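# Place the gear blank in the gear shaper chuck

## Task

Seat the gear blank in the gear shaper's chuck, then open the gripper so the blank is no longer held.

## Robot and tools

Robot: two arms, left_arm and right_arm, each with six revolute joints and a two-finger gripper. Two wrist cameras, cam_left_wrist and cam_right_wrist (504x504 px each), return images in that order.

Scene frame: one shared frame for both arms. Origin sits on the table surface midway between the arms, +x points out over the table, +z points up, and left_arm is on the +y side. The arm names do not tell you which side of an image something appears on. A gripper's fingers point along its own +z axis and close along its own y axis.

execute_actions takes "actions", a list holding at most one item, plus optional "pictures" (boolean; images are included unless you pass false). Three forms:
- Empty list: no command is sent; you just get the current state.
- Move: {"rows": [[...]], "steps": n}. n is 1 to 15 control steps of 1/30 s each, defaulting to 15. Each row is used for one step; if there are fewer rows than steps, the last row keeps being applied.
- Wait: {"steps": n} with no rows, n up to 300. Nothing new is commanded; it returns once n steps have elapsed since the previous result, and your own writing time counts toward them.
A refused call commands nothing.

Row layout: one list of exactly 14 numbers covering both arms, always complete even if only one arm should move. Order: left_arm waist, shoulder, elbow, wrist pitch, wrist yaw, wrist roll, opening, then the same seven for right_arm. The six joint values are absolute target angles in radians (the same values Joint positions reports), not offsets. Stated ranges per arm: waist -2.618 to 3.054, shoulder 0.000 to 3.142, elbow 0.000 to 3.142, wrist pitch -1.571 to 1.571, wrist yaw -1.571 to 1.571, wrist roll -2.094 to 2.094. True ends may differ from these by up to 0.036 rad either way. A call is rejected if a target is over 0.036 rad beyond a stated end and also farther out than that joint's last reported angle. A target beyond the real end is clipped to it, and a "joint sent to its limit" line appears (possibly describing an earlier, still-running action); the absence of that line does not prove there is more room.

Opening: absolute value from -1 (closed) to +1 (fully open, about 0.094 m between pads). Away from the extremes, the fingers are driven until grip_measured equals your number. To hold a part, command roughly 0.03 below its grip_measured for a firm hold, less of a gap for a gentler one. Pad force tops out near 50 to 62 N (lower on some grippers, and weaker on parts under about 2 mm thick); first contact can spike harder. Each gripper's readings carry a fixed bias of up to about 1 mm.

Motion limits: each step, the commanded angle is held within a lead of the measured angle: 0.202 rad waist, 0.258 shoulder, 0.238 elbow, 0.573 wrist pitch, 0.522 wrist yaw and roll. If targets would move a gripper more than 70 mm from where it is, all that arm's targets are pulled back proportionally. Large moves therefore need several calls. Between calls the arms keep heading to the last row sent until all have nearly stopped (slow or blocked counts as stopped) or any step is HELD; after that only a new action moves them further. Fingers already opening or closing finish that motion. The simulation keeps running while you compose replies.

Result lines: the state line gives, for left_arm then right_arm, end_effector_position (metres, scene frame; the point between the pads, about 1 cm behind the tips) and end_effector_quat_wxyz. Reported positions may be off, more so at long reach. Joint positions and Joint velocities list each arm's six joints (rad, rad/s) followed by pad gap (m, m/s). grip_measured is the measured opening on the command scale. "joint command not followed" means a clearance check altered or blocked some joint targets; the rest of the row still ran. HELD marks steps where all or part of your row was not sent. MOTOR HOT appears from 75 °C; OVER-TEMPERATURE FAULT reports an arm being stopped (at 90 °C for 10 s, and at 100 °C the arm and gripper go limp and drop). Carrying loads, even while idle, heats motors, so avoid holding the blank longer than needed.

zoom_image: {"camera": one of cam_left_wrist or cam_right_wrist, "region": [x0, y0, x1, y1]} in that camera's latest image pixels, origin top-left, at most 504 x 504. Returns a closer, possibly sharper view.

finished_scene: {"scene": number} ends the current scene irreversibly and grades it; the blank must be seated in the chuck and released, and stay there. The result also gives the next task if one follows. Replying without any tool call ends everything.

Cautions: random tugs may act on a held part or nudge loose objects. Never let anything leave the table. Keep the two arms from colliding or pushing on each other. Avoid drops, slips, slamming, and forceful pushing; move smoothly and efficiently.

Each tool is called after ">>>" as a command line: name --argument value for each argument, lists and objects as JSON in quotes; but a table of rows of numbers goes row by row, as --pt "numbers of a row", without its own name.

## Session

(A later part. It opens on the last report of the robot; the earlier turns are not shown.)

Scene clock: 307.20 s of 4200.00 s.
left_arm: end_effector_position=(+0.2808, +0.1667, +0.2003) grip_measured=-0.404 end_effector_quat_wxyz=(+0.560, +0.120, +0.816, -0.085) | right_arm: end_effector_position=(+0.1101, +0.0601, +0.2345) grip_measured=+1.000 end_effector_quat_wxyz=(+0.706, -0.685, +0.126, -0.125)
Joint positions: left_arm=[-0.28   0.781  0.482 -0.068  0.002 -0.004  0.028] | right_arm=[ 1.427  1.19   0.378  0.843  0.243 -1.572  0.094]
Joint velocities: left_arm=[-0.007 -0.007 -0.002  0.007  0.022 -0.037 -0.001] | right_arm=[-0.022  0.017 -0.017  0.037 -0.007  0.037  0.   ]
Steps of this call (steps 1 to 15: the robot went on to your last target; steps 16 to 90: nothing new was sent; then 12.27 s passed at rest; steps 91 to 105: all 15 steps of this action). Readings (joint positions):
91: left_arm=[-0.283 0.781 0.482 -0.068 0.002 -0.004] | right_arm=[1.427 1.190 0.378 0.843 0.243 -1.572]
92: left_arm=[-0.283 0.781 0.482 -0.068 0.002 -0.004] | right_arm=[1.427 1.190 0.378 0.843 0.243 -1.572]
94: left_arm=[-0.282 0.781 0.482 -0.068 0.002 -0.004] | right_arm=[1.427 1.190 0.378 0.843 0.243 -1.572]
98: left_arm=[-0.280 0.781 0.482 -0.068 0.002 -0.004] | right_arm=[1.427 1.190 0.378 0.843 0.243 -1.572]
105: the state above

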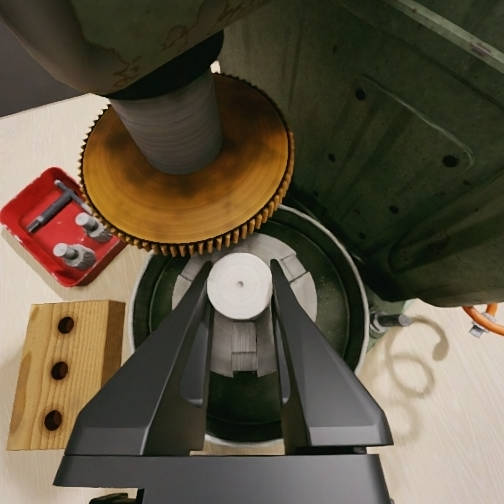

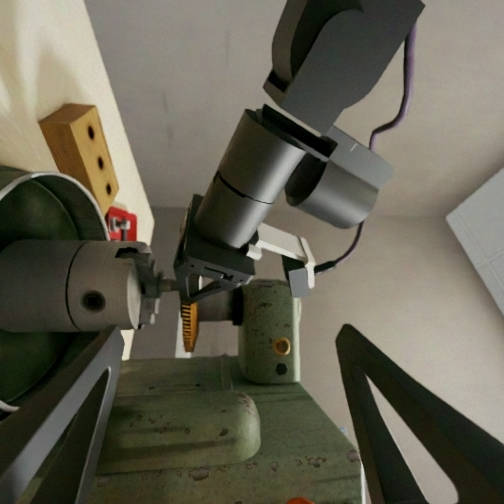

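>>> execute_actions --actions '[{"rows":[[-0.272,0.785,0.468,-0.062,0,0,-0.47,1.47,1.2,0.4,0.84,0.3,-1.57,0],[-0.272,0.785,0.468,-0.062,0,0,-0.47,1.52,1.22,0.41,0.85,0.37,-1.57,0],[-0.272,0.785,0.468,-0.062,0,0,-0.47,1.56,1.26,0.43,0.87,0.44,-1.57,0],[-0.272,0.785,0.468,-0.062,0,0,-0.47,1.59,1.31,0.46,0.89,0.51,-1.57,0],[-0.272,0.785,0.468,-0.062,0,0,-0.47,1.59,1.36,0.49,0.91,0.58,-1.57,0],[-0.272,0.785,0.468,-0.062,0,0,-0.47,1.59,1.41,0.52,0.93,0.65,-1.57,0],[-0.272,0.785,0.468,-0.062,0,0,-0.47,1.59,1.46,0.56,0.95,0.72,-1.57,0],[-0.272,0.785,0.468,-0.062,0,0,-0.47,1.59,1.51,0.6,0.96,0.78,-1.57,0],[-0.272,0.785,0.468,-0.062,0,0,-0.47,1.59,1.56,0.64,0.97,0.84,-1.57,0],[-0.272,0.785,0.468,-0.062,0,0,-0.47,1.59,1.61,0.68,0.98,0.9,-1.57,0],[-0.272,0.785,0.468,-0.062,0,0,-0.47,1.59,1.66,0.72,0.99,0.95,-1.57,0]],"steps":15}]' --pictures false

>>> execute_actions --actions '[{"steps":15}]'

Scene clock: 327.00 s of 4200.00 s.
left_arm: end_effector_position=(+0.2808, +0.1667, +0.2003) grip_measured=-0.404 end_effector_quat_wxyz=(+0.560, +0.120, +0.816, -0.085) | right_arm: end_effector_position=(+0.1377, +0.1170, +0.2118) grip_measured=+0.002 end_effector_quat_wxyz=(+0.647, -0.657, +0.271, -0.277)
Joint positions: left_arm=[-0.28   0.781  0.482 -0.068  0.002 -0.004  0.028] | right_arm=[ 1.588  1.659  0.695  0.949  0.842 -1.572  0.047]
Joint velocities: left_arm=[ 0.007 -0.017  0.002 -0.081  0.066 -0.007 -0.   ] | right_arm=[-0.007  0.061  0.007 -0.007  0.711 -0.022  0.   ]
Steps of this call (steps 1 to 15: the robot went on to your last target; steps 16 to 90: nothing new was sent; then 16.30 s passed at rest; steps 91 to 105: all 15 steps of this action). Readings (joint positions):
91: left_arm=[-0.280 0.781 0.482 -0.068 0.002 -0.004] | right_arm=[1.433 1.190 0.378 0.843 0.254 -1.572]
92: left_arm=[-0.280 0.781 0.482 -0.068 0.002 -0.004] | right_arm=[1.453 1.193 0.378 0.844 0.279 -1.572]
94: left_arm=[-0.280 0.781 0.482 -0.068 0.002 -0.004] | right_arm=[1.522 1.229 0.396 0.855 0.349 -1.572]
98: left_arm=[-0.280 0.781 0.482 -0.068 0.002 -0.004] | right_arm=[1.588 1.416 0.515 0.898 0.534 -1.572]
105: the state above

Scene clock: 327.50 s of 4200.00 s.
left_arm: end_effector_position=(+0.2808, +0.1667, +0.2003) grip_measured=-0.404 end_effector_quat_wxyz=(+0.560, +0.120, +0.816, -0.085) | right_arm: end_effector_position=(+0.1492, +0.1042, +0.2159) grip_measured=+0.002 end_effector_quat_wxyz=(+0.640, -0.636, +0.306, -0.305)
Joint positions: left_arm=[-0.28   0.781  0.482 -0.068  0.002 -0.004  0.028] | right_arm=[ 1.588  1.659  0.695  0.972  0.939 -1.572  0.047]
Joint velocities: left_arm=[ 0.002 -0.002 -0.007 -0.022  0.007 -0.037 -0.001] | right_arm=[-0.022  0.022 -0.007 -0.037  0.022 -0.037  0.   ]
Steps of this call (steps 1 to 15: the robot went on to your last target). Readings (joint positions):
1: left_arm=[-0.280 0.781 0.482 -0.068 0.002 -0.004] | right_arm=[1.588 1.659 0.695 0.949 0.863 -1.572]
2: left_arm=[-0.280 0.781 0.482 -0.068 0.002 -0.004] | right_arm=[1.588 1.659 0.695 0.953 0.879 -1.572]
4: left_arm=[-0.280 0.781 0.482 -0.068 0.002 -0.004] | right_arm=[1.588 1.659 0.695 0.962 0.902 -1.572]
8: left_arm=[-0.280 0.781 0.482 -0.068 0.002 -0.004] | right_arm=[1.588 1.659 0.695 0.969 0.927 -1.572]
15: the state above

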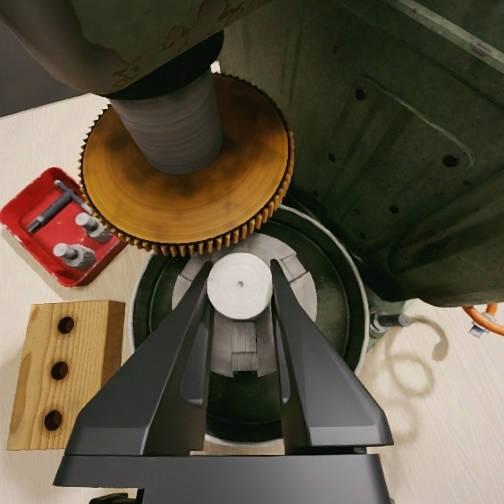

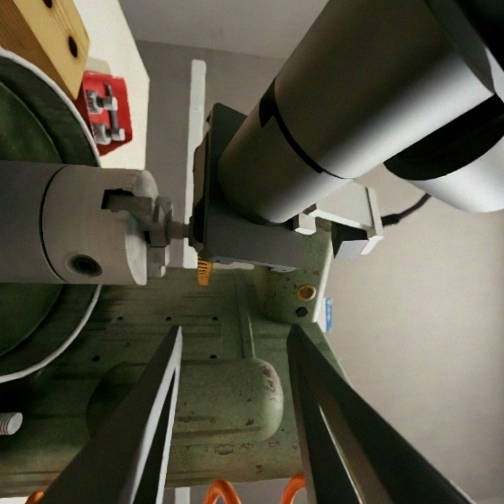

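Lift the left a few mm to see the hole.

>>> execute_actions --actions '[{"rows":[[-0.272,0.785,0.56,-0.075,0,0,-0.47,1.59,1.66,0.72,0.99,0.95,-1.57,0],[-0.272,0.785,0.56,-0.085,0,0,-0.47,1.59,1.66,0.72,0.99,0.95,-1.57,0],[-0.272,0.785,0.545,-0.095,0,0,-0.47,1.59,1.66,0.72,0.99,0.95,-1.57,0]],"steps":15}]'

>>> zoom_image --camera "cam_right_wrist" --region '[130, 190, 210, 270]'

Scene clock: 332.00 s of 4200.00 s.
left_arm: end_effector_position=(+0.2805, +0.1668, +0.2062) grip_measured=-0.404 end_effector_quat_wxyz=(+0.557, +0.120, +0.818, -0.085) | right_arm: end_effector_position=(+0.1495, +0.1038, +0.2160) grip_measured=+0.002 end_effector_quat_wxyz=(+0.640, -0.635, +0.307, -0.305)
Joint positions: left_arm=[-0.28   0.781  0.512 -0.106  0.002 -0.004  0.028] | right_arm=[ 1.588  1.659  0.695  0.972  0.942 -1.572  0.047]
Joint velocities: left_arm=[ 0.007  0.002 -0.002 -0.022 -0.007 -0.007 -0.001] | right_arm=[-0.012  0.017 -0.002 -0.037 -0.007 -0.066 -0.   ]
Steps of this call (steps 1 to 15: the robot went on to your last target; steps 16 to 90: nothing new was sent; then 1.00 s passed at rest; steps 91 to 105: all 15 steps of this action). Readings (joint positions):
91: left_arm=[-0.280 0.781 0.487 -0.075 0.002 -0.004] | right_arm=[1.588 1.659 0.695 0.972 0.942 -1.572]
92: left_arm=[-0.280 0.781 0.496 -0.085 0.002 -0.004] | right_arm=[1.588 1.659 0.695 0.972 0.942 -1.572]
94: left_arm=[-0.280 0.781 0.508 -0.088 0.002 -0.004] | right_arm=[1.588 1.659 0.695 0.972 0.942 -1.572]
98: left_arm=[-0.280 0.781 0.512 -0.094 0.002 -0.004] | right_arm=[1.588 1.659 0.695 0.972 0.942 -1.572]
105: the state above

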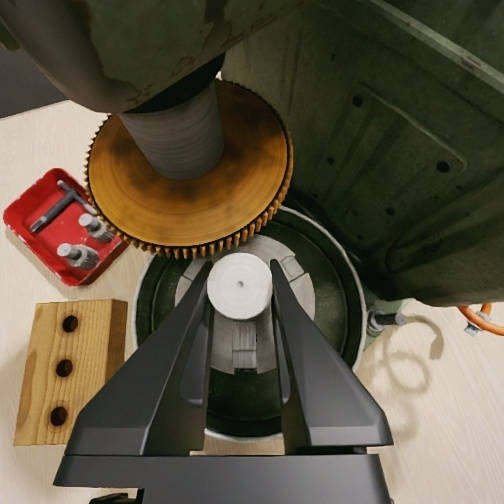

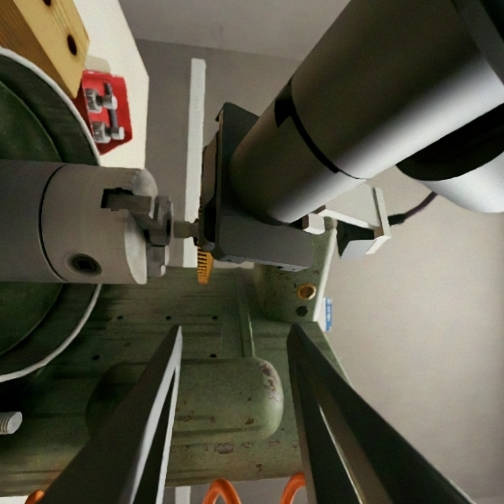

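Region (130, 190, 210, 270) of cam_right_wrist's 504x504 image, scaled by 6.300, with more detail than that image has.

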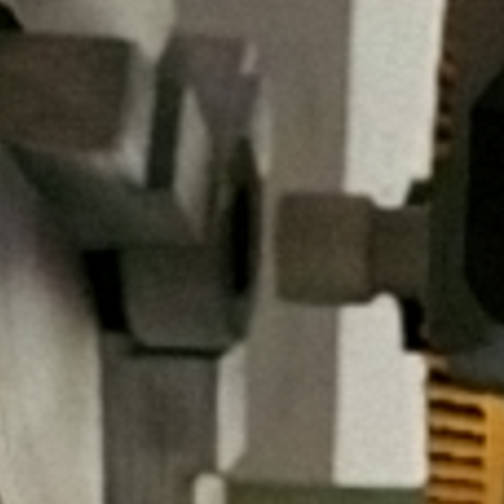

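>>> execute_actions --actions '[{"rows":[[-0.267,0.785,0.545,-0.095,0,0,-0.47,1.59,1.66,0.72,0.99,0.95,-1.57,0],[-0.267,0.785,0.545,-0.095,0,0,-0.47,1.59,1.66,0.72,0.99,0.95,-1.57,0],[-0.2695,0.785,0.545,-0.095,0,0,-0.47,1.59,1.66,0.72,0.99,0.95,-1.57,0]],"steps":15}]'

>>> zoom_image --camera "cam_right_wrist" --region '[130, 190, 210, 270]'

Scene clock: 341.07 s of 4200.00 s.
left_arm: end_effector_position=(+0.2808, +0.1681, +0.2059) grip_measured=-0.404 end_effector_quat_wxyz=(+0.556, +0.118, +0.818, -0.083) | right_arm: end_effector_position=(+0.1495, +0.1038, +0.2160) grip_measured=+0.002 end_effector_quat_wxyz=(+0.640, -0.635, +0.307, -0.305)
Joint positions: left_arm=[-0.276  0.781  0.512 -0.107  0.002 -0.004  0.028] | right_arm=[ 1.588  1.659  0.695  0.972  0.942 -1.572  0.047]
Joint velocities: left_arm=[ 0.012  0.012 -0.012  0.066  0.037 -0.022  0.   ] | right_arm=[ 0.007 -0.032  0.012  0.022 -0.037  0.022 -0.001]
Steps of this call (steps 1 to 15: the robot went on to your last target; steps 16 to 90: nothing new was sent; then 5.57 s passed at rest; steps 91 to 105: all 15 steps of this action). Readings (joint positions):
91: left_arm=[-0.280 0.781 0.512 -0.107 0.002 -0.004] | right_arm=[1.588 1.659 0.695 0.972 0.942 -1.572]
92: left_arm=[-0.278 0.781 0.512 -0.107 0.002 -0.004] | right_arm=[1.588 1.659 0.695 0.972 0.942 -1.572]
94: left_arm=[-0.276 0.781 0.512 -0.107 0.002 -0.004] | right_arm=[1.588 1.659 0.695 0.972 0.942 -1.572]
98: left_arm=[-0.276 0.781 0.512 -0.107 0.002 -0.004] | right_arm=[1.588 1.659 0.695 0.972 0.942 -1.572]
105: the state above

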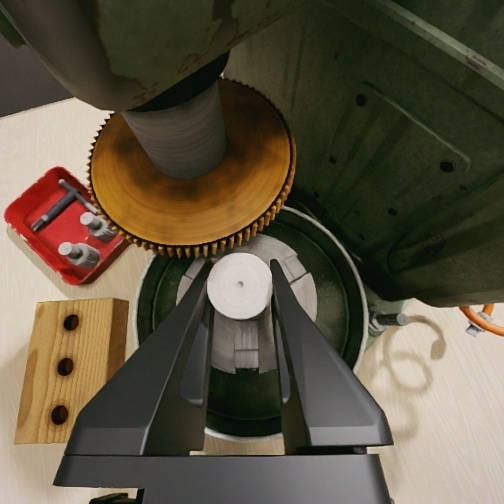

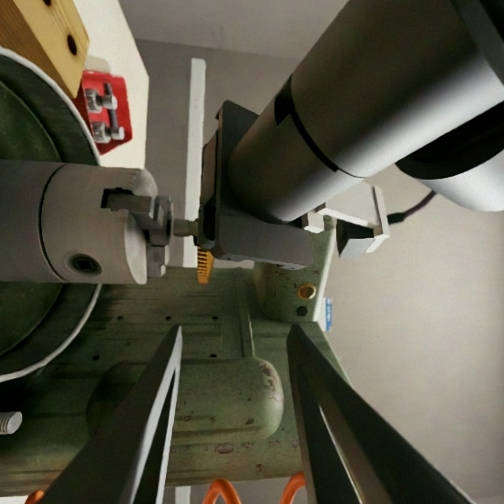

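Region (130, 190, 210, 270) of cam_right_wrist's 504x504 image, scaled by 6.300, with more detail than that image has.

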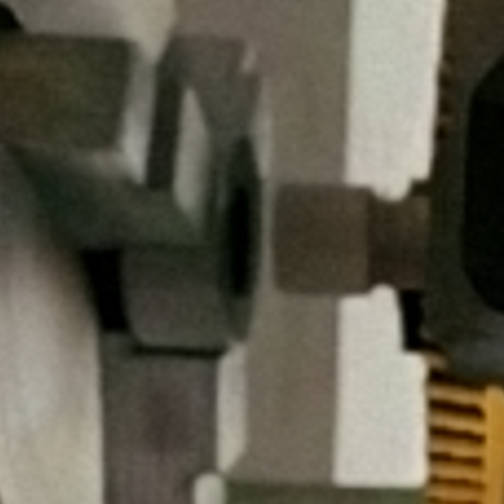

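>>> execute_actions --actions '[{"rows":[[-0.2695,0.785,0.5,-0.065,0,0,-0.47,1.59,1.66,0.72,0.99,0.95,-1.57,0],[-0.2695,0.785,0.5,-0.06,0,0,-0.47,1.59,1.66,0.72,0.99,0.95,-1.57,0],[-0.2695,0.785,0.47,-0.055,0,0,-0.47,1.59,1.66,0.72,0.99,0.95,-1.57,0],[-0.2695,0.785,0.47,-0.05,0,0,-0.47,1.59,1.66,0.72,0.99,0.95,-1.57,0],[-0.2695,0.785,0.47,-0.045,0,0,-0.47,1.59,1.66,0.72,0.99,0.95,-1.57,0],[-0.2695,0.785,0.465,-0.043,0,0,-0.47,1.59,1.66,0.72,0.99,0.95,-1.57,0]],"steps":15}]'

>>> zoom_image --camera "cam_right_wrist" --region '[130, 190, 210, 270]'

Scene clock: 348.30 s of 4200.00 s.
left_arm: end_effector_position=(+0.2812, +0.1679, +0.2000) grip_measured=-0.404 end_effector_quat_wxyz=(+0.560, +0.118, +0.816, -0.084) | right_arm: end_effector_position=(+0.1495, +0.1038, +0.2160) grip_measured=+0.002 end_effector_quat_wxyz=(+0.640, -0.635, +0.307, -0.305)
Joint positions: left_arm=[-0.276  0.781  0.48  -0.066  0.002 -0.004  0.028] | right_arm=[ 1.588  1.659  0.695  0.972  0.942 -1.572  0.047]
Joint velocities: left_arm=[ 0.002  0.012 -0.007 -0.022 -0.037  0.007  0.001] | right_arm=[-0.022  0.002 -0.012  0.037  0.051 -0.037 -0.   ]
Steps of this call (steps 1 to 15: the robot went on to your last target; steps 16 to 90: nothing new was sent; then 3.73 s passed at rest; steps 91 to 105: all 15 steps of this action). Readings (joint positions):
91: left_arm=[-0.276 0.781 0.512 -0.106 0.002 -0.004] | right_arm=[1.588 1.659 0.695 0.972 0.942 -1.572]
92: left_arm=[-0.276 0.781 0.512 -0.105 0.002 -0.004] | right_arm=[1.588 1.659 0.695 0.972 0.942 -1.572]
94: left_arm=[-0.276 0.781 0.502 -0.089 0.002 -0.004] | right_arm=[1.588 1.659 0.695 0.972 0.942 -1.572]
98: left_arm=[-0.276 0.781 0.483 -0.072 0.002 -0.004] | right_arm=[1.588 1.659 0.695 0.972 0.942 -1.572]
105: the state above

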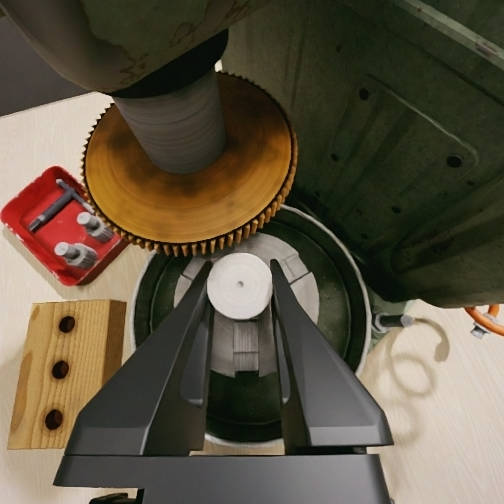

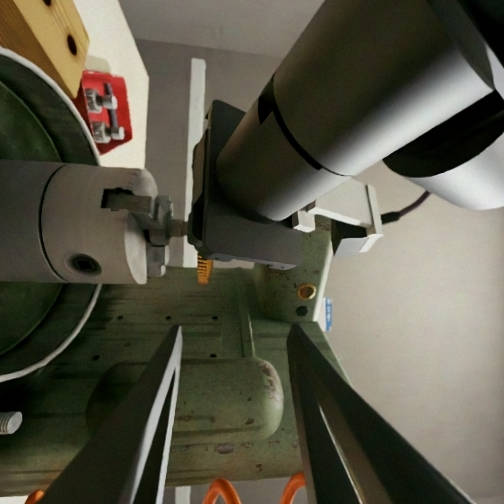

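Region (130, 190, 210, 270) of cam_right_wrist's 504x504 image, scaled by 6.300, with more detail than that image has.

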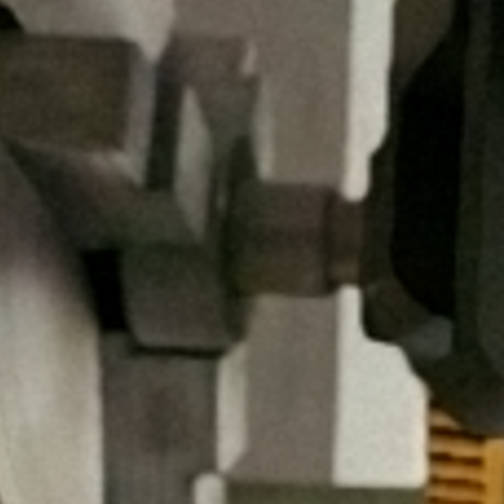

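>>> execute_actions --actions '[{"rows":[[-0.275,0.785,0.465,-0.07,0,0,-0.47,1.59,1.66,0.72,0.99,0.95,-1.57,0],[-0.278,0.785,0.465,-0.085,0,0,-0.47,1.59,1.66,0.72,0.99,0.95,-1.57,0],[-0.28,0.785,0.465,-0.085,0,0,-0.47,1.59,1.66,0.72,0.99,0.95,-1.57,0],[-0.281,0.785,0.465,-0.085,0,0,-0.47,1.59,1.66,0.72,0.99,0.95,-1.57,0],[-0.282,0.785,0.465,-0.085,0,0,-0.47,1.59,1.66,0.72,0.99,0.95,-1.57,0],[-0.283,0.785,0.465,-0.085,0,0,-0.47,1.59,1.66,0.72,0.99,0.95,-1.57,0],[-0.284,0.785,0.465,-0.085,0,0,-0.47,1.59,1.66,0.72,0.99,0.95,-1.57,0],[-0.285,0.785,0.465,-0.085,0,0,-0.47,1.59,1.66,0.72,0.99,0.95,-1.57,0],[-0.286,0.785,0.465,-0.085,0,0,-0.47,1.59,1.66,0.72,0.99,0.95,-1.57,0]],"steps":15}]' --pictures false

Scene clock: 358.53 s of 4200.00 s.
left_arm: end_effector_position=(+0.2811, +0.1680, +0.1998) grip_measured=-0.404 end_effector_quat_wxyz=(+0.560, +0.118, +0.816, -0.084) | right_arm: end_effector_position=(+0.1495, +0.1038, +0.2160) grip_measured=+0.002 end_effector_quat_wxyz=(+0.640, -0.635, +0.307, -0.305)
Joint positions: left_arm=[-0.276  0.781  0.48  -0.068  0.002 -0.004  0.028] | right_arm=[ 1.588  1.659  0.695  0.972  0.942 -1.572  0.047]
Joint velocities: left_arm=[ 0.002 -0.022  0.002  0.051  0.081 -0.007 -0.   ] | right_arm=[ 0.012  0.012 -0.002  0.037 -0.037  0.037 -0.   ]
Steps of this call (steps 1 to 15: the robot went on to your last target; steps 16 to 90: nothing new was sent; then 6.73 s passed at rest; steps 91 to 105: all 15 steps of this action). Readings (joint positions):
91: left_arm=[-0.276 0.781 0.480 -0.066 0.002 -0.004] | right_arm=[1.588 1.659 0.695 0.972 0.942 -1.572]
92: left_arm=[-0.276 0.781 0.480 -0.068 0.002 -0.004] | right_arm=[1.588 1.659 0.695 0.972 0.942 -1.572]
94: left_arm=[-0.276 0.781 0.480 -0.068 0.002 -0.004] | right_arm=[1.588 1.659 0.695 0.972 0.942 -1.572]
98: left_arm=[-0.276 0.781 0.480 -0.068 0.002 -0.004] | right_arm=[1.588 1.659 0.695 0.972 0.942 -1.572]
105: the state above

>>> execute_actions --actions '[{"rows":[[-0.287,0.785,0.465,-0.085,0,0,-0.47,1.59,1.66,0.72,0.99,0.95,-1.57,0],[-0.288,0.785,0.465,-0.085,0,0,-0.47,1.59,1.66,0.72,0.99,0.95,-1.57,0],[-0.289,0.785,0.465,-0.085,0,0,-0.47,1.59,1.66,0.72,0.99,0.95,-1.57,0],[-0.29,0.785,0.465,-0.085,0,0,-0.47,1.59,1.66,0.72,0.99,0.95,-1.57,0]],"steps":15}]' --pictures false

Scene clock: 363.43 s of 4200.00 s.
left_arm: end_effector_position=(+0.2809, +0.1674, +0.1998) grip_measured=-0.404 end_effector_quat_wxyz=(+0.560, +0.119, +0.816, -0.083) | right_arm: end_effector_position=(+0.1495, +0.1038, +0.2160) grip_measured=+0.002 end_effector_quat_wxyz=(+0.640, -0.635, +0.307, -0.305)
Joint positions: left_arm=[-0.28   0.781  0.48  -0.068 -0.002 -0.004  0.028] | right_arm=[ 1.588  1.659  0.695  0.972  0.942 -1.572  0.047]
Joint velocities: left_arm=[ 0.002 -0.012 -0.012 -0.022 -0.037  0.051  0.   ] | right_arm=[-0.007  0.012 -0.002  0.007  0.022 -0.037 -0.   ]
Steps of this call (steps 1 to 15: the robot went on to your last target; steps 16 to 90: nothing new was sent; then 1.40 s passed at rest; steps 91 to 105: all 15 steps of this action). Readings (joint positions):
91: left_arm=[-0.277 0.781 0.480 -0.068 0.002 -0.004] | right_arm=[1.588 1.659 0.695 0.972 0.942 -1.572]
92: left_arm=[-0.278 0.781 0.480 -0.068 0.001 -0.004] | right_arm=[1.588 1.659 0.695 0.972 0.942 -1.572]
94: left_arm=[-0.279 0.781 0.480 -0.068 -0.000 -0.004] | right_arm=[1.588 1.659 0.695 0.972 0.942 -1.572]
98: left_arm=[-0.280 0.781 0.480 -0.068 -0.002 -0.004] | right_arm=[1.588 1.659 0.695 0.972 0.942 -1.572]
105: the state above

>>> execute_actions --actions '[{"rows":[[-0.285,0.785,0.51,-0.095,0,0,-0.47,1.59,1.66,0.72,0.99,0.95,-1.57,0],[-0.285,0.785,0.515,-0.095,0,0,-0.47,1.59,1.66,0.72,0.99,0.95,-1.57,0],[-0.285,0.785,0.52,-0.095,0,0,-0.47,1.59,1.66,0.72,0.99,0.95,-1.57,0],[-0.285,0.785,0.525,-0.095,0,0,-0.47,1.59,1.66,0.72,0.99,0.95,-1.57,0],[-0.285,0.785,0.53,-0.095,0,0,-0.47,1.59,1.66,0.72,0.99,0.95,-1.57,0],[-0.285,0.785,0.52,-0.095,0,0,-0.47,1.59,1.66,0.72,0.99,0.95,-1.57,0]],"steps":15}]'

>>> zoom_image --camera "cam_right_wrist" --region '[130, 190, 210, 270]'

Scene clock: 372.97 s of 4200.00 s.
left_arm: end_effector_position=(+0.2805, +0.1675, +0.2003) grip_measured=-0.404 end_effector_quat_wxyz=(+0.557, +0.119, +0.818, -0.083) | right_arm: end_effector_position=(+0.1495, +0.1038, +0.2160) grip_measured=+0.002 end_effector_quat_wxyz=(+0.640, -0.635, +0.307, -0.305)
Joint positions: left_arm=[-0.28   0.781  0.487 -0.08  -0.002 -0.004  0.028] | right_arm=[ 1.588  1.659  0.695  0.972  0.942 -1.572  0.047]
Joint velocities: left_arm=[-0.002 -0.007  0.002 -0.051  0.007 -0.007 -0.001] | right_arm=[-0.002  0.002 -0.002  0.081 -0.007  0.007 -0.001]
Steps of this call (steps 1 to 15: the robot went on to your last target; steps 16 to 90: nothing new was sent; then 6.03 s passed at rest; steps 91 to 105: all 15 steps of this action). Readings (joint positions):
91: left_arm=[-0.280 0.781 0.480 -0.068 -0.002 -0.004] | right_arm=[1.588 1.659 0.695 0.972 0.942 -1.572]
92: left_arm=[-0.280 0.781 0.480 -0.068 -0.002 -0.004] | right_arm=[1.588 1.659 0.695 0.972 0.942 -1.572]
94: left_arm=[-0.280 0.781 0.482 -0.070 -0.002 -0.004] | right_arm=[1.588 1.659 0.695 0.972 0.942 -1.572]
98: left_arm=[-0.280 0.781 0.487 -0.080 -0.002 -0.004] | right_arm=[1.588 1.659 0.695 0.972 0.942 -1.572]
105: the state above

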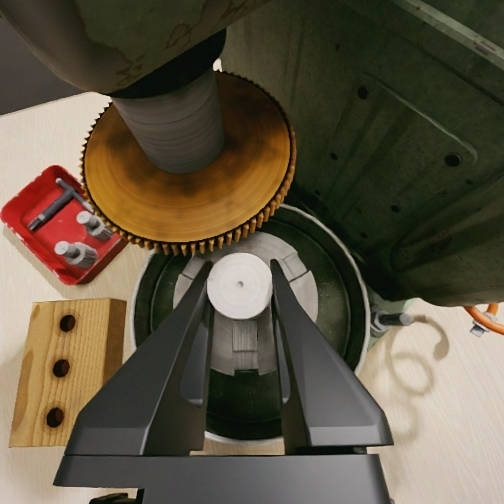

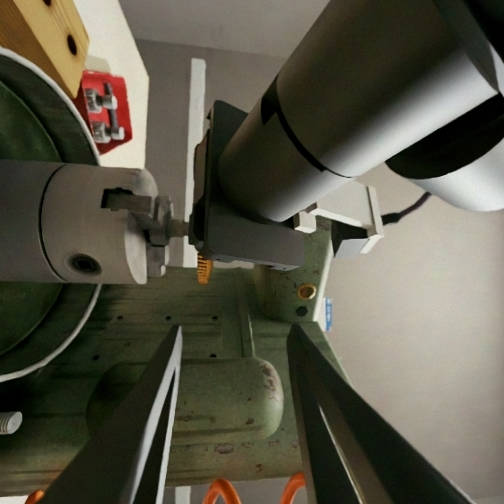

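Region (130, 190, 210, 270) of cam_right_wrist's 504x504 image, scaled by 6.300, with more detail than that image has.

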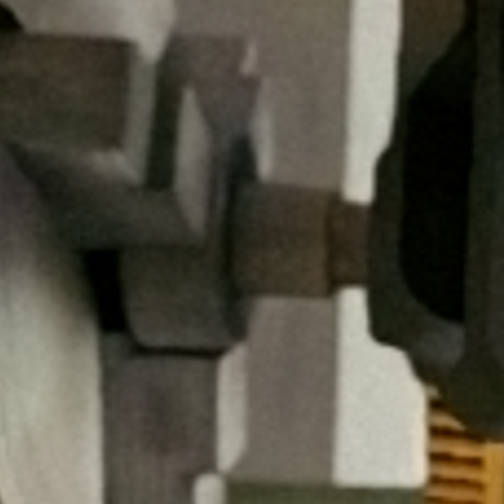

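>>> execute_actions --actions '[{"rows":[[-0.28,0.79,0.5,-0.09,0,0,-0.47,1.59,1.66,0.72,0.99,0.95,-1.57,0],[-0.28,0.795,0.5,-0.09,0,0,-0.47,1.59,1.66,0.72,0.99,0.95,-1.57,0],[-0.28,0.8,0.5,-0.09,0,0,-0.47,1.59,1.66,0.72,0.99,0.95,-1.57,0],[-0.28,0.803,0.5,-0.09,0,0,-0.47,1.59,1.66,0.72,0.99,0.95,-1.57,0],[-0.28,0.797,0.5,-0.09,0,0,-0.47,1.59,1.66,0.72,0.99,0.95,-1.57,0]],"steps":15}]' --pictures false

Scene clock: 380.10 s of 4200.00 s.
left_arm: end_effector_position=(+0.2805, +0.1675, +0.2003) grip_measured=-0.404 end_effector_quat_wxyz=(+0.557, +0.119, +0.818, -0.083) | right_arm: end_effector_position=(+0.1495, +0.1038, +0.2160) grip_measured=+0.002 end_effector_quat_wxyz=(+0.640, -0.635, +0.307, -0.305)
Joint positions: left_arm=[-0.28   0.781  0.487 -0.08  -0.002 -0.004  0.028] | right_arm=[ 1.588  1.659  0.695  0.972  0.942 -1.572  0.047]
Joint velocities: left_arm=[ 0.007  0.002  0.012  0.081  0.007 -0.007 -0.   ] | right_arm=[ 0.007 -0.007 -0.012  0.051  0.007  0.007 -0.   ]
Steps of this call (steps 1 to 15: the robot went on to your last target; steps 16 to 90: nothing new was sent; then 3.63 s passed at rest; steps 91 to 105: all 15 steps of this action). Readings (joint positions):
91: left_arm=[-0.280 0.781 0.487 -0.080 -0.002 -0.004] | right_arm=[1.588 1.659 0.695 0.972 0.942 -1.572]
92: left_arm=[-0.280 0.781 0.487 -0.080 -0.002 -0.004] | right_arm=[1.588 1.659 0.695 0.972 0.942 -1.572]
94: left_arm=[-0.280 0.781 0.487 -0.080 -0.002 -0.004] | right_arm=[1.588 1.659 0.695 0.972 0.942 -1.572]
98: left_arm=[-0.280 0.781 0.487 -0.080 -0.002 -0.004] | right_arm=[1.588 1.659 0.695 0.972 0.942 -1.572]
105: the state above

>>> execute_actions --actions '[{"rows":[[-0.28,0.815,0.5,-0.07,0,0,-0.47,1.59,1.66,0.72,0.99,0.95,-1.57,0],[-0.28,0.815,0.5,-0.07,0,0,-0.47,1.59,1.66,0.72,0.99,0.95,-1.57,0],[-0.28,0.797,0.5,-0.07,0,0,-0.47,1.59,1.66,0.72,0.99,0.95,-1.57,0],[-0.28,0.797,0.5,-0.07,0,0,-0.47,1.59,1.66,0.72,0.99,0.95,-1.57,0],[-0.28,0.797,0.5,-0.085,0,0,-0.47,1.59,1.66,0.72,0.99,0.95,-1.57,0]],"steps":15}]' --pictures false

Scene clock: 386.63 s of 4200.00 s.
left_arm: end_effector_position=(+0.2819, +0.1672, +0.1981) grip_measured=-0.404 end_effector_quat_wxyz=(+0.555, +0.119, +0.819, -0.082) | right_arm: end_effector_position=(+0.1495, +0.1038, +0.2160) grip_measured=+0.002 end_effector_quat_wxyz=(+0.640, -0.635, +0.307, -0.305)
Joint positions: left_arm=[-0.28   0.792  0.487 -0.076 -0.003 -0.004  0.028] | right_arm=[ 1.588  1.659  0.695  0.972  0.942 -1.572  0.047]
Joint velocities: left_arm=[ 0.002 -0.012 -0.012  0.037 -0.007 -0.007  0.001] | right_arm=[-0.007 -0.007  0.007  0.007  0.022 -0.022  0.   ]
Steps of this call (steps 1 to 15: the robot went on to your last target; steps 16 to 90: nothing new was sent; then 3.03 s passed at rest; steps 91 to 105: all 15 steps of this action). Readings (joint positions):
91: left_arm=[-0.280 0.784 0.487 -0.079 -0.002 -0.004] | right_arm=[1.588 1.659 0.695 0.972 0.942 -1.572]
92: left_arm=[-0.280 0.789 0.487 -0.075 -0.002 -0.004] | right_arm=[1.588 1.659 0.695 0.972 0.942 -1.572]
94: left_arm=[-0.280 0.792 0.487 -0.074 -0.003 -0.004] | right_arm=[1.588 1.659 0.695 0.972 0.942 -1.572]
98: left_arm=[-0.280 0.792 0.487 -0.076 -0.003 -0.004] | right_arm=[1.588 1.659 0.695 0.972 0.942 -1.572]
105: the state above

Going in. Lower further.

>>> execute_actions --actions '[{"rows":[[-0.28,0.797,0.48,-0.05,0,0,-0.47,1.59,1.66,0.72,0.99,0.95,-1.57,0],[-0.28,0.797,0.445,-0.04,0,0,-0.47,1.59,1.66,0.72,0.99,0.95,-1.57,0],[-0.28,0.797,0.445,-0.035,0,0,-0.47,1.59,1.66,0.72,0.99,0.95,-1.57,0],[-0.28,0.797,0.45,-0.03,0,0,-0.47,1.59,1.66,0.72,0.99,0.95,-1.57,0],[-0.28,0.797,0.45,-0.025,0,0,-0.47,1.59,1.66,0.72,0.99,0.95,-1.57,0]],"steps":15}]'

>>> zoom_image --camera "cam_right_wrist" --region '[130, 190, 210, 270]'

Scene clock: 392.27 s of 4200.00 s.
left_arm: end_effector_position=(+0.2822, +0.1671, +0.1959) grip_measured=-0.404 end_effector_quat_wxyz=(+0.558, +0.119, +0.817, -0.083) | right_arm: end_effector_position=(+0.1495, +0.1038, +0.2160) grip_measured=+0.002 end_effector_quat_wxyz=(+0.640, -0.635, +0.307, -0.305)
Joint positions: left_arm=[-0.28   0.792  0.472 -0.053 -0.003 -0.004  0.028] | right_arm=[ 1.588  1.659  0.695  0.972  0.942 -1.572  0.047]
Joint velocities: left_arm=[ 0.002  0.002 -0.002 -0.066  0.037  0.007  0.   ] | right_arm=[-0.007 -0.007 -0.017  0.007 -0.066 -0.007  0.001]
Steps of this call (steps 1 to 15: the robot went on to your last target; steps 16 to 90: nothing new was sent; then 2.13 s passed at rest; steps 91 to 105: all 15 steps of this action). Readings (joint positions):
91: left_arm=[-0.280 0.792 0.487 -0.075 -0.003 -0.004] | right_arm=[1.588 1.659 0.695 0.972 0.942 -1.572]
92: left_arm=[-0.280 0.792 0.483 -0.069 -0.003 -0.004] | right_arm=[1.588 1.659 0.695 0.972 0.942 -1.572]
94: left_arm=[-0.280 0.792 0.473 -0.055 -0.003 -0.004] | right_arm=[1.588 1.659 0.695 0.972 0.942 -1.572]
98: left_arm=[-0.280 0.792 0.472 -0.053 -0.003 -0.004] | right_arm=[1.588 1.659 0.695 0.972 0.942 -1.572]
105: the state above

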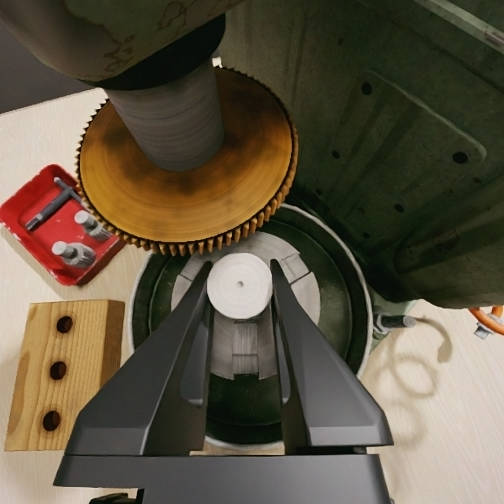

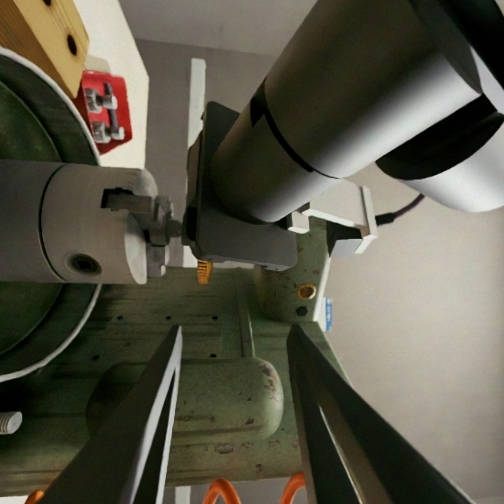

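Region (130, 190, 210, 270) of cam_right_wrist's 504x504 image, scaled by 6.300, with more detail than that image has.

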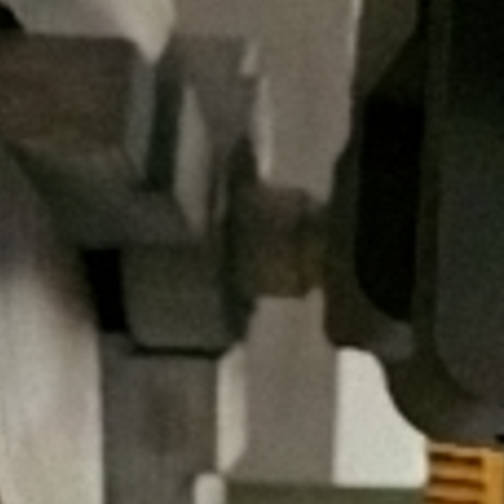

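One more push with q2 forward slightly.

>>> execute_actions --actions '[{"rows":[[-0.28,0.82,0.43,-0.035,0,0,-0.47,1.59,1.66,0.72,0.99,0.95,-1.57,0],[-0.28,0.8,0.43,-0.03,0,0,-0.47,1.59,1.66,0.72,0.99,0.95,-1.57,0],[-0.28,0.8,0.425,-0.025,0,0,-0.47,1.59,1.66,0.72,0.99,0.95,-1.57,0],[-0.28,0.8,0.42,-0.02,0,0,-0.47,1.59,1.66,0.72,0.99,0.95,-1.57,0],[-0.28,0.8,0.42,-0.015,0,0,-0.47,1.59,1.66,0.72,0.99,0.95,-1.57,0]],"steps":15}]' --pictures false

Scene clock: 396.73 s of 4200.00 s.
left_arm: end_effector_position=(+0.2825, +0.1671, +0.1951) grip_measured=-0.404 end_effector_quat_wxyz=(+0.562, +0.118, +0.814, -0.083) | right_arm: end_effector_position=(+0.1495, +0.1038, +0.2160) grip_measured=+0.002 end_effector_quat_wxyz=(+0.640, -0.635, +0.307, -0.305)
Joint positions: left_arm=[-0.28   0.789  0.458 -0.031 -0.003 -0.004  0.028] | right_arm=[ 1.588  1.659  0.695  0.972  0.942 -1.572  0.047]
Joint velocities: left_arm=[-0.007  0.012  0.012  0.037  0.11   0.037  0.   ] | right_arm=[ 0.012 -0.022 -0.002 -0.007  0.007  0.051  0.001]
Steps of this call (steps 1 to 15: the robot went on to your last target; steps 16 to 90: nothing new was sent; then 0.97 s passed at rest; steps 91 to 105: all 15 steps of this action). Readings (joint positions):
91: left_arm=[-0.280 0.792 0.469 -0.050 -0.003 -0.004] | right_arm=[1.588 1.659 0.695 0.972 0.942 -1.572]
92: left_arm=[-0.280 0.792 0.467 -0.045 -0.003 -0.004] | right_arm=[1.588 1.659 0.695 0.972 0.942 -1.572]
94: left_arm=[-0.280 0.792 0.463 -0.040 -0.003 -0.004] | right_arm=[1.588 1.659 0.695 0.972 0.942 -1.572]
98: left_arm=[-0.280 0.790 0.459 -0.033 -0.003 -0.004] | right_arm=[1.588 1.659 0.695 0.972 0.942 -1.572]
105: the state above

Wedging. Relieve and loosen.

>>> execute_actions --actions '[{"rows":[[-0.28,0.785,0.47,-0.012,0,0,-0.47,1.59,1.66,0.72,0.99,0.95,-1.57,0],[-0.28,0.785,0.47,-0.012,0,0,-0.47,1.59,1.66,0.72,0.99,0.95,-1.57,0],[-0.28,0.785,0.47,-0.012,0,0,-0.42,1.59,1.66,0.72,0.99,0.95,-1.57,0],[-0.28,0.785,0.47,-0.012,0,0,-0.4,1.59,1.66,0.72,0.99,0.95,-1.57,0],[-0.28,0.785,0.47,-0.012,0,0,-0.385,1.59,1.66,0.72,0.99,0.95,-1.57,0]],"steps":15}]'

>>> zoom_image --camera "cam_right_wrist" --region '[130, 190, 210, 270]'

Scene clock: 404.03 s of 4200.00 s.
left_arm: end_effector_position=(+0.2825, +0.1671, +0.1956) grip_measured=-0.382 end_effector_quat_wxyz=(+0.563, +0.119, +0.814, -0.083) | right_arm: end_effector_position=(+0.1495, +0.1038, +0.2160) grip_measured=+0.002 end_effector_quat_wxyz=(+0.640, -0.635, +0.307, -0.305)
Joint positions: left_arm=[-0.28   0.788  0.458 -0.031 -0.003 -0.003  0.029] | right_arm=[ 1.588  1.659  0.695  0.972  0.942 -1.572  0.047]
Joint velocities: left_arm=[ 0.012 -0.007 -0.012 -0.022  0.051 -0.022 -0.   ] | right_arm=[-0.027 -0.002 -0.012  0.007 -0.007 -0.095 -0.   ]
Steps of this call (steps 1 to 15: the robot went on to your last target; steps 16 to 90: nothing new was sent; then 3.80 s passed at rest; steps 91 to 105: all 15 steps of this action). Readings (joint positions):
91: left_arm=[-0.280 0.788 0.458 -0.031 -0.003 -0.004] | right_arm=[1.588 1.659 0.695 0.972 0.942 -1.572]
92: left_arm=[-0.280 0.788 0.458 -0.031 -0.003 -0.004] | right_arm=[1.588 1.659 0.695 0.972 0.942 -1.572]
94: left_arm=[-0.280 0.788 0.458 -0.031 -0.003 -0.004] | right_arm=[1.588 1.659 0.695 0.972 0.942 -1.572]
98: left_arm=[-0.280 0.788 0.458 -0.031 -0.003 -0.004] | right_arm=[1.588 1.659 0.695 0.972 0.942 -1.572]
105: the state above

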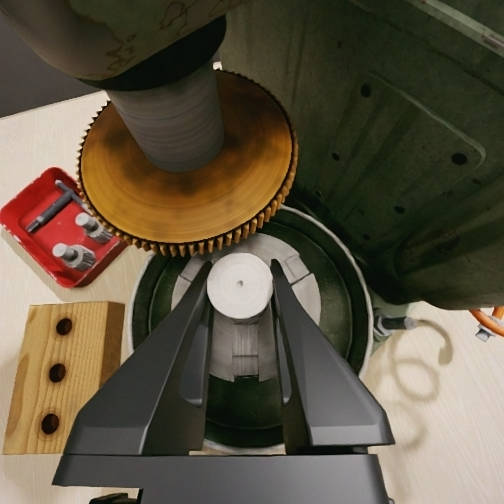

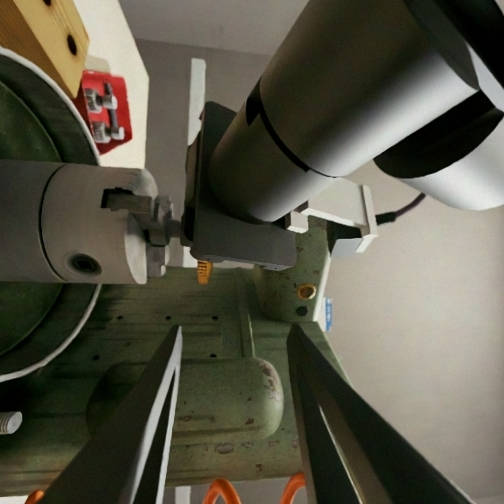

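Region (130, 190, 210, 270) of cam_right_wrist's 504x504 image, scaled by 6.300, with more detail than that image has.

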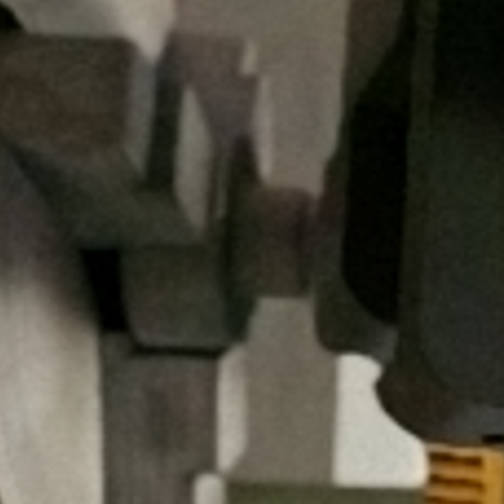

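>>> execute_actions --actions '[{"rows":[[-0.28,0.785,0.47,-0.012,0.01,0,-0.385,1.59,1.66,0.72,0.99,0.95,-1.57,0],[-0.28,0.785,0.47,-0.012,0.015,0,-0.385,1.59,1.66,0.72,0.99,0.95,-1.57,0],[-0.28,0.785,0.47,-0.012,0.02,0,-0.385,1.59,1.66,0.72,0.99,0.95,-1.57,0]],"steps":15}]'

Scene clock: 409.03 s of 4200.00 s.
left_arm: end_effector_position=(+0.2825, +0.1670, +0.1956) grip_measured=-0.382 end_effector_quat_wxyz=(+0.563, +0.119, +0.814, -0.083) | right_arm: end_effector_position=(+0.1495, +0.1038, +0.2160) grip_measured=+0.002 end_effector_quat_wxyz=(+0.640, -0.635, +0.307, -0.305)
Joint positions: left_arm=[-0.28   0.788  0.458 -0.031 -0.003 -0.003  0.029] | right_arm=[ 1.588  1.659  0.695  0.972  0.942 -1.572  0.047]
Joint velocities: left_arm=[-0.022 -0.012 -0.022  0.051 -0.022  0.022 -0.   ] | right_arm=[ 0.007  0.007  0.017  0.022  0.051  0.037 -0.001]
Steps of this call (steps 1 to 15: the robot went on to your last target; steps 16 to 90: nothing new was sent; then 1.50 s passed at rest; steps 91 to 105: all 15 steps of this action). Readings (joint positions):
91: left_arm=[-0.280 0.788 0.458 -0.031 -0.003 -0.003] | right_arm=[1.588 1.659 0.695 0.972 0.942 -1.572]
92: left_arm=[-0.280 0.788 0.458 -0.031 -0.003 -0.003] | right_arm=[1.588 1.659 0.695 0.972 0.942 -1.572]
94: left_arm=[-0.280 0.788 0.458 -0.031 -0.003 -0.003] | right_arm=[1.588 1.659 0.695 0.972 0.942 -1.572]
98: left_arm=[-0.280 0.788 0.458 -0.031 -0.003 -0.003] | right_arm=[1.588 1.659 0.695 0.972 0.942 -1.572]
105: the state above

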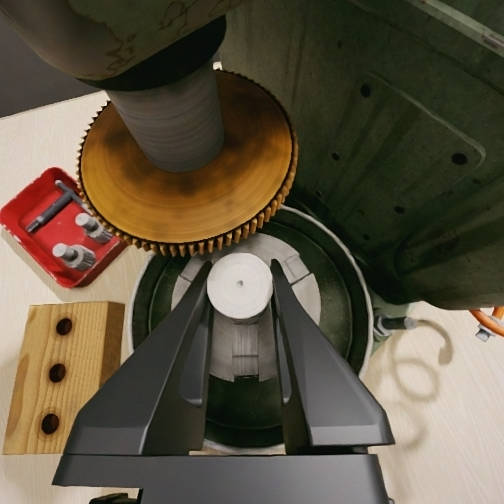

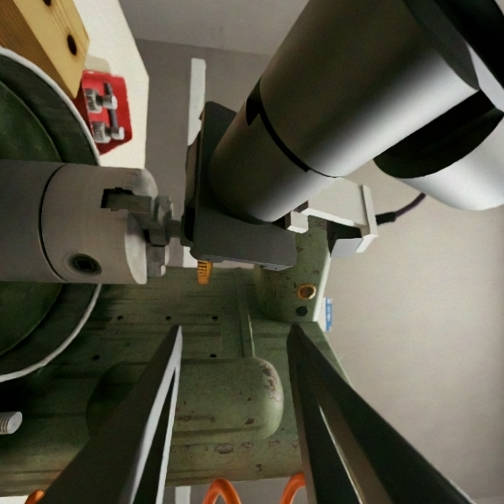

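>>> execute_actions --actions '[{"rows":[[-0.28,0.785,0.47,-0.012,-0.005,0,-0.385,1.59,1.66,0.72,0.99,0.95,-1.57,0],[-0.28,0.785,0.47,-0.012,-0.005,0,-0.37,1.59,1.66,0.72,0.99,0.95,-1.57,0],[-0.28,0.785,0.47,-0.012,-0.005,0,-0.35,1.59,1.66,0.72,0.99,0.95,-1.57,0]],"steps":15}]'

>>> zoom_image --camera "cam_right_wrist" --region '[130, 190, 210, 270]'

Scene clock: 423.50 s of 4200.00 s.
left_arm: end_effector_position=(+0.2842, +0.1667, +0.2004) grip_measured=-0.352 end_effector_quat_wxyz=(+0.571, +0.117, +0.808, -0.084) | right_arm: end_effector_position=(+0.1495, +0.1038, +0.2160) grip_measured=+0.002 end_effector_quat_wxyz=(+0.640, -0.635, +0.307, -0.305)
Joint positions: left_arm=[-0.28   0.788  0.458 -0.01  -0.004 -0.003  0.03 ] | right_arm=[ 1.588  1.659  0.695  0.972  0.942 -1.572  0.047]
Joint velocities: left_arm=[ 0.002  0.022  0.007 -0.022 -0.007  0.051 -0.   ] | right_arm=[-0.007  0.007 -0.017 -0.051  0.051  0.022  0.   ]
Steps of this call (steps 1 to 15: the robot went on to your last target; steps 16 to 90: nothing new was sent; then 10.97 s passed at rest; steps 91 to 105: all 15 steps of this action). Readings (joint positions):
91: left_arm=[-0.280 0.788 0.458 -0.031 -0.004 -0.003] | right_arm=[1.588 1.659 0.695 0.972 0.942 -1.572]
92: left_arm=[-0.280 0.788 0.458 -0.029 -0.004 -0.003] | right_arm=[1.588 1.659 0.695 0.972 0.942 -1.572]
94: left_arm=[-0.280 0.788 0.458 -0.024 -0.004 -0.003] | right_arm=[1.588 1.659 0.695 0.972 0.942 -1.572]
98: left_arm=[-0.280 0.788 0.458 -0.014 -0.004 -0.003] | right_arm=[1.588 1.659 0.695 0.972 0.942 -1.572]
105: the state above

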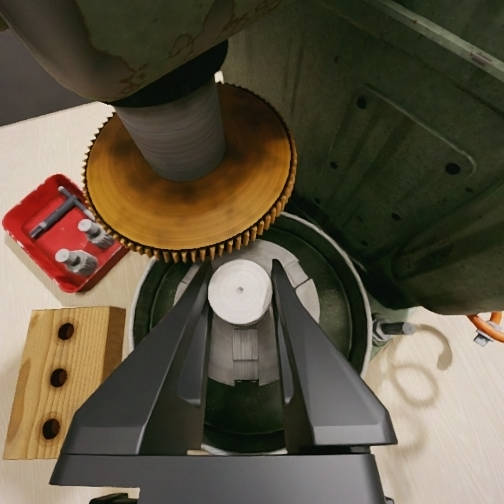

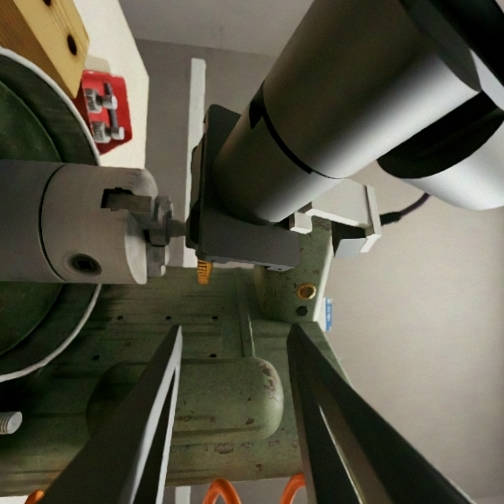

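Region (130, 190, 210, 270) of cam_right_wrist's 504x504 image, scaled by 6.300, with more detail than that image has.

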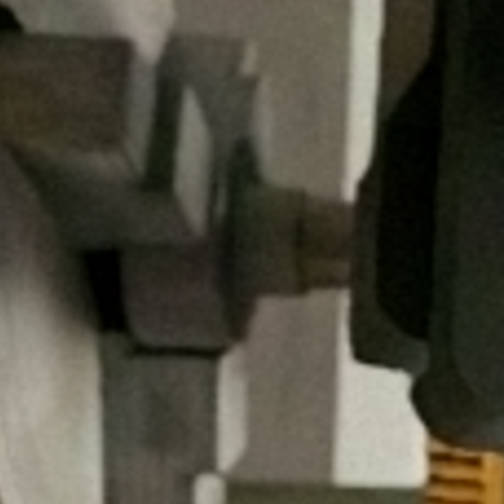

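>>> execute_actions --actions '[{"rows":[[-0.28,0.785,0.47,-0.04,-0.005,0,-0.35,1.59,1.66,0.72,0.99,0.95,-1.57,0],[-0.28,0.785,0.47,-0.04,-0.005,0,-0.35,1.59,1.66,0.72,0.99,0.95,-1.57,0],[-0.28,0.785,0.47,-0.04,-0.005,0,-0.35,1.59,1.66,0.72,0.99,0.95,-1.57,0],[-0.28,0.785,0.47,-0.04,-0.005,0,-0.35,1.59,1.66,0.72,0.99,0.95,-1.57,0],[-0.28,0.785,0.47,-0.04,-0.005,0,-0.35,1.59,1.66,0.72,0.99,0.95,-1.57,0],[-0.28,0.785,0.47,-0.04,0.01,0,-0.35,1.59,1.66,0.72,0.99,0.95,-1.57,0],[-0.28,0.785,0.47,-0.04,0.02,0,-0.35,1.59,1.66,0.72,0.99,0.95,-1.57,0],[-0.28,0.785,0.47,-0.04,0.03,0,-0.35,1.59,1.66,0.72,0.99,0.95,-1.57,0],[-0.28,0.785,0.47,-0.04,0.04,0,-0.35,1.59,1.66,0.72,0.99,0.95,-1.57,0],[-0.28,0.785,0.47,-0.04,0.05,0,-0.35,1.59,1.66,0.72,0.99,0.95,-1.57,0]],"steps":15}]'

>>> zoom_image --camera "cam_right_wrist" --region '[130, 190, 210, 270]'

Scene clock: 435.80 s of 4200.00 s.
left_arm: end_effector_position=(+0.2835, +0.1659, +0.1993) grip_measured=-0.352 end_effector_quat_wxyz=(+0.569, +0.119, +0.809, -0.086) | right_arm: end_effector_position=(+0.1495, +0.1038, +0.2160) grip_measured=+0.002 end_effector_quat_wxyz=(+0.640, -0.635, +0.307, -0.305)
Joint positions: left_arm=[-0.28   0.788  0.458 -0.014  0.002 -0.003  0.03 ] | right_arm=[ 1.588  1.659  0.695  0.972  0.942 -1.572  0.047]
Joint velocities: left_arm=[ 0.002 -0.032 -0.007  0.007  0.022 -0.007  0.   ] | right_arm=[-0.012 -0.007 -0.017 -0.051 -0.037  0.037 -0.   ]
Steps of this call (steps 1 to 15: the robot went on to your last target; steps 16 to 90: nothing new was sent; then 8.80 s passed at rest; steps 91 to 105: all 15 steps of this action). Readings (joint positions):
91: left_arm=[-0.280 0.788 0.458 -0.010 -0.004 -0.003] | right_arm=[1.588 1.659 0.695 0.972 0.942 -1.572]
92: left_arm=[-0.280 0.788 0.458 -0.011 -0.004 -0.003] | right_arm=[1.588 1.659 0.695 0.972 0.942 -1.572]
94: left_arm=[-0.280 0.788 0.458 -0.013 -0.004 -0.003] | right_arm=[1.588 1.659 0.695 0.972 0.942 -1.572]
98: left_arm=[-0.280 0.788 0.458 -0.014 -0.001 -0.003] | right_arm=[1.588 1.659 0.695 0.972 0.942 -1.572]
105: the state above

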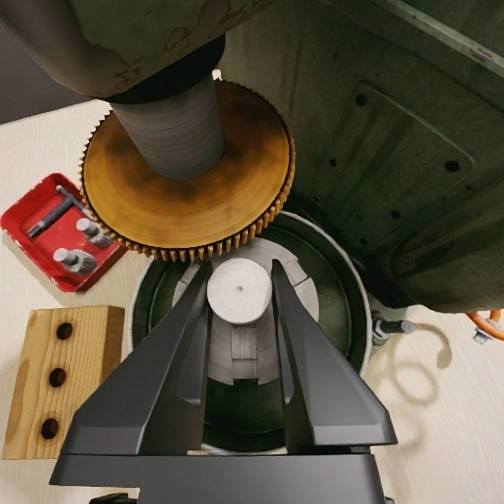

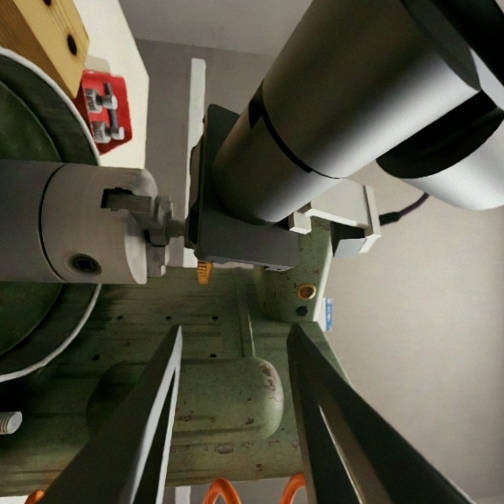

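Region (130, 190, 210, 270) of cam_right_wrist's 504x504 image, scaled by 6.300, with more detail than that image has.

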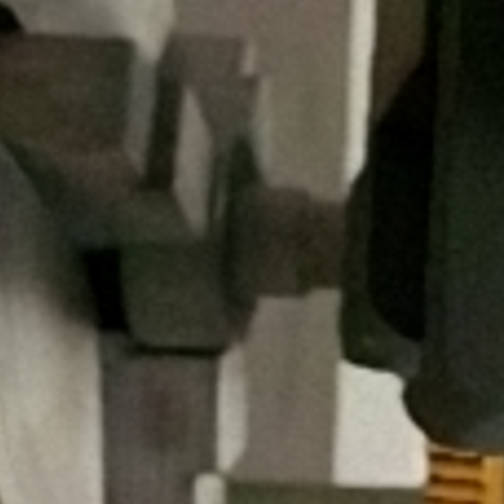

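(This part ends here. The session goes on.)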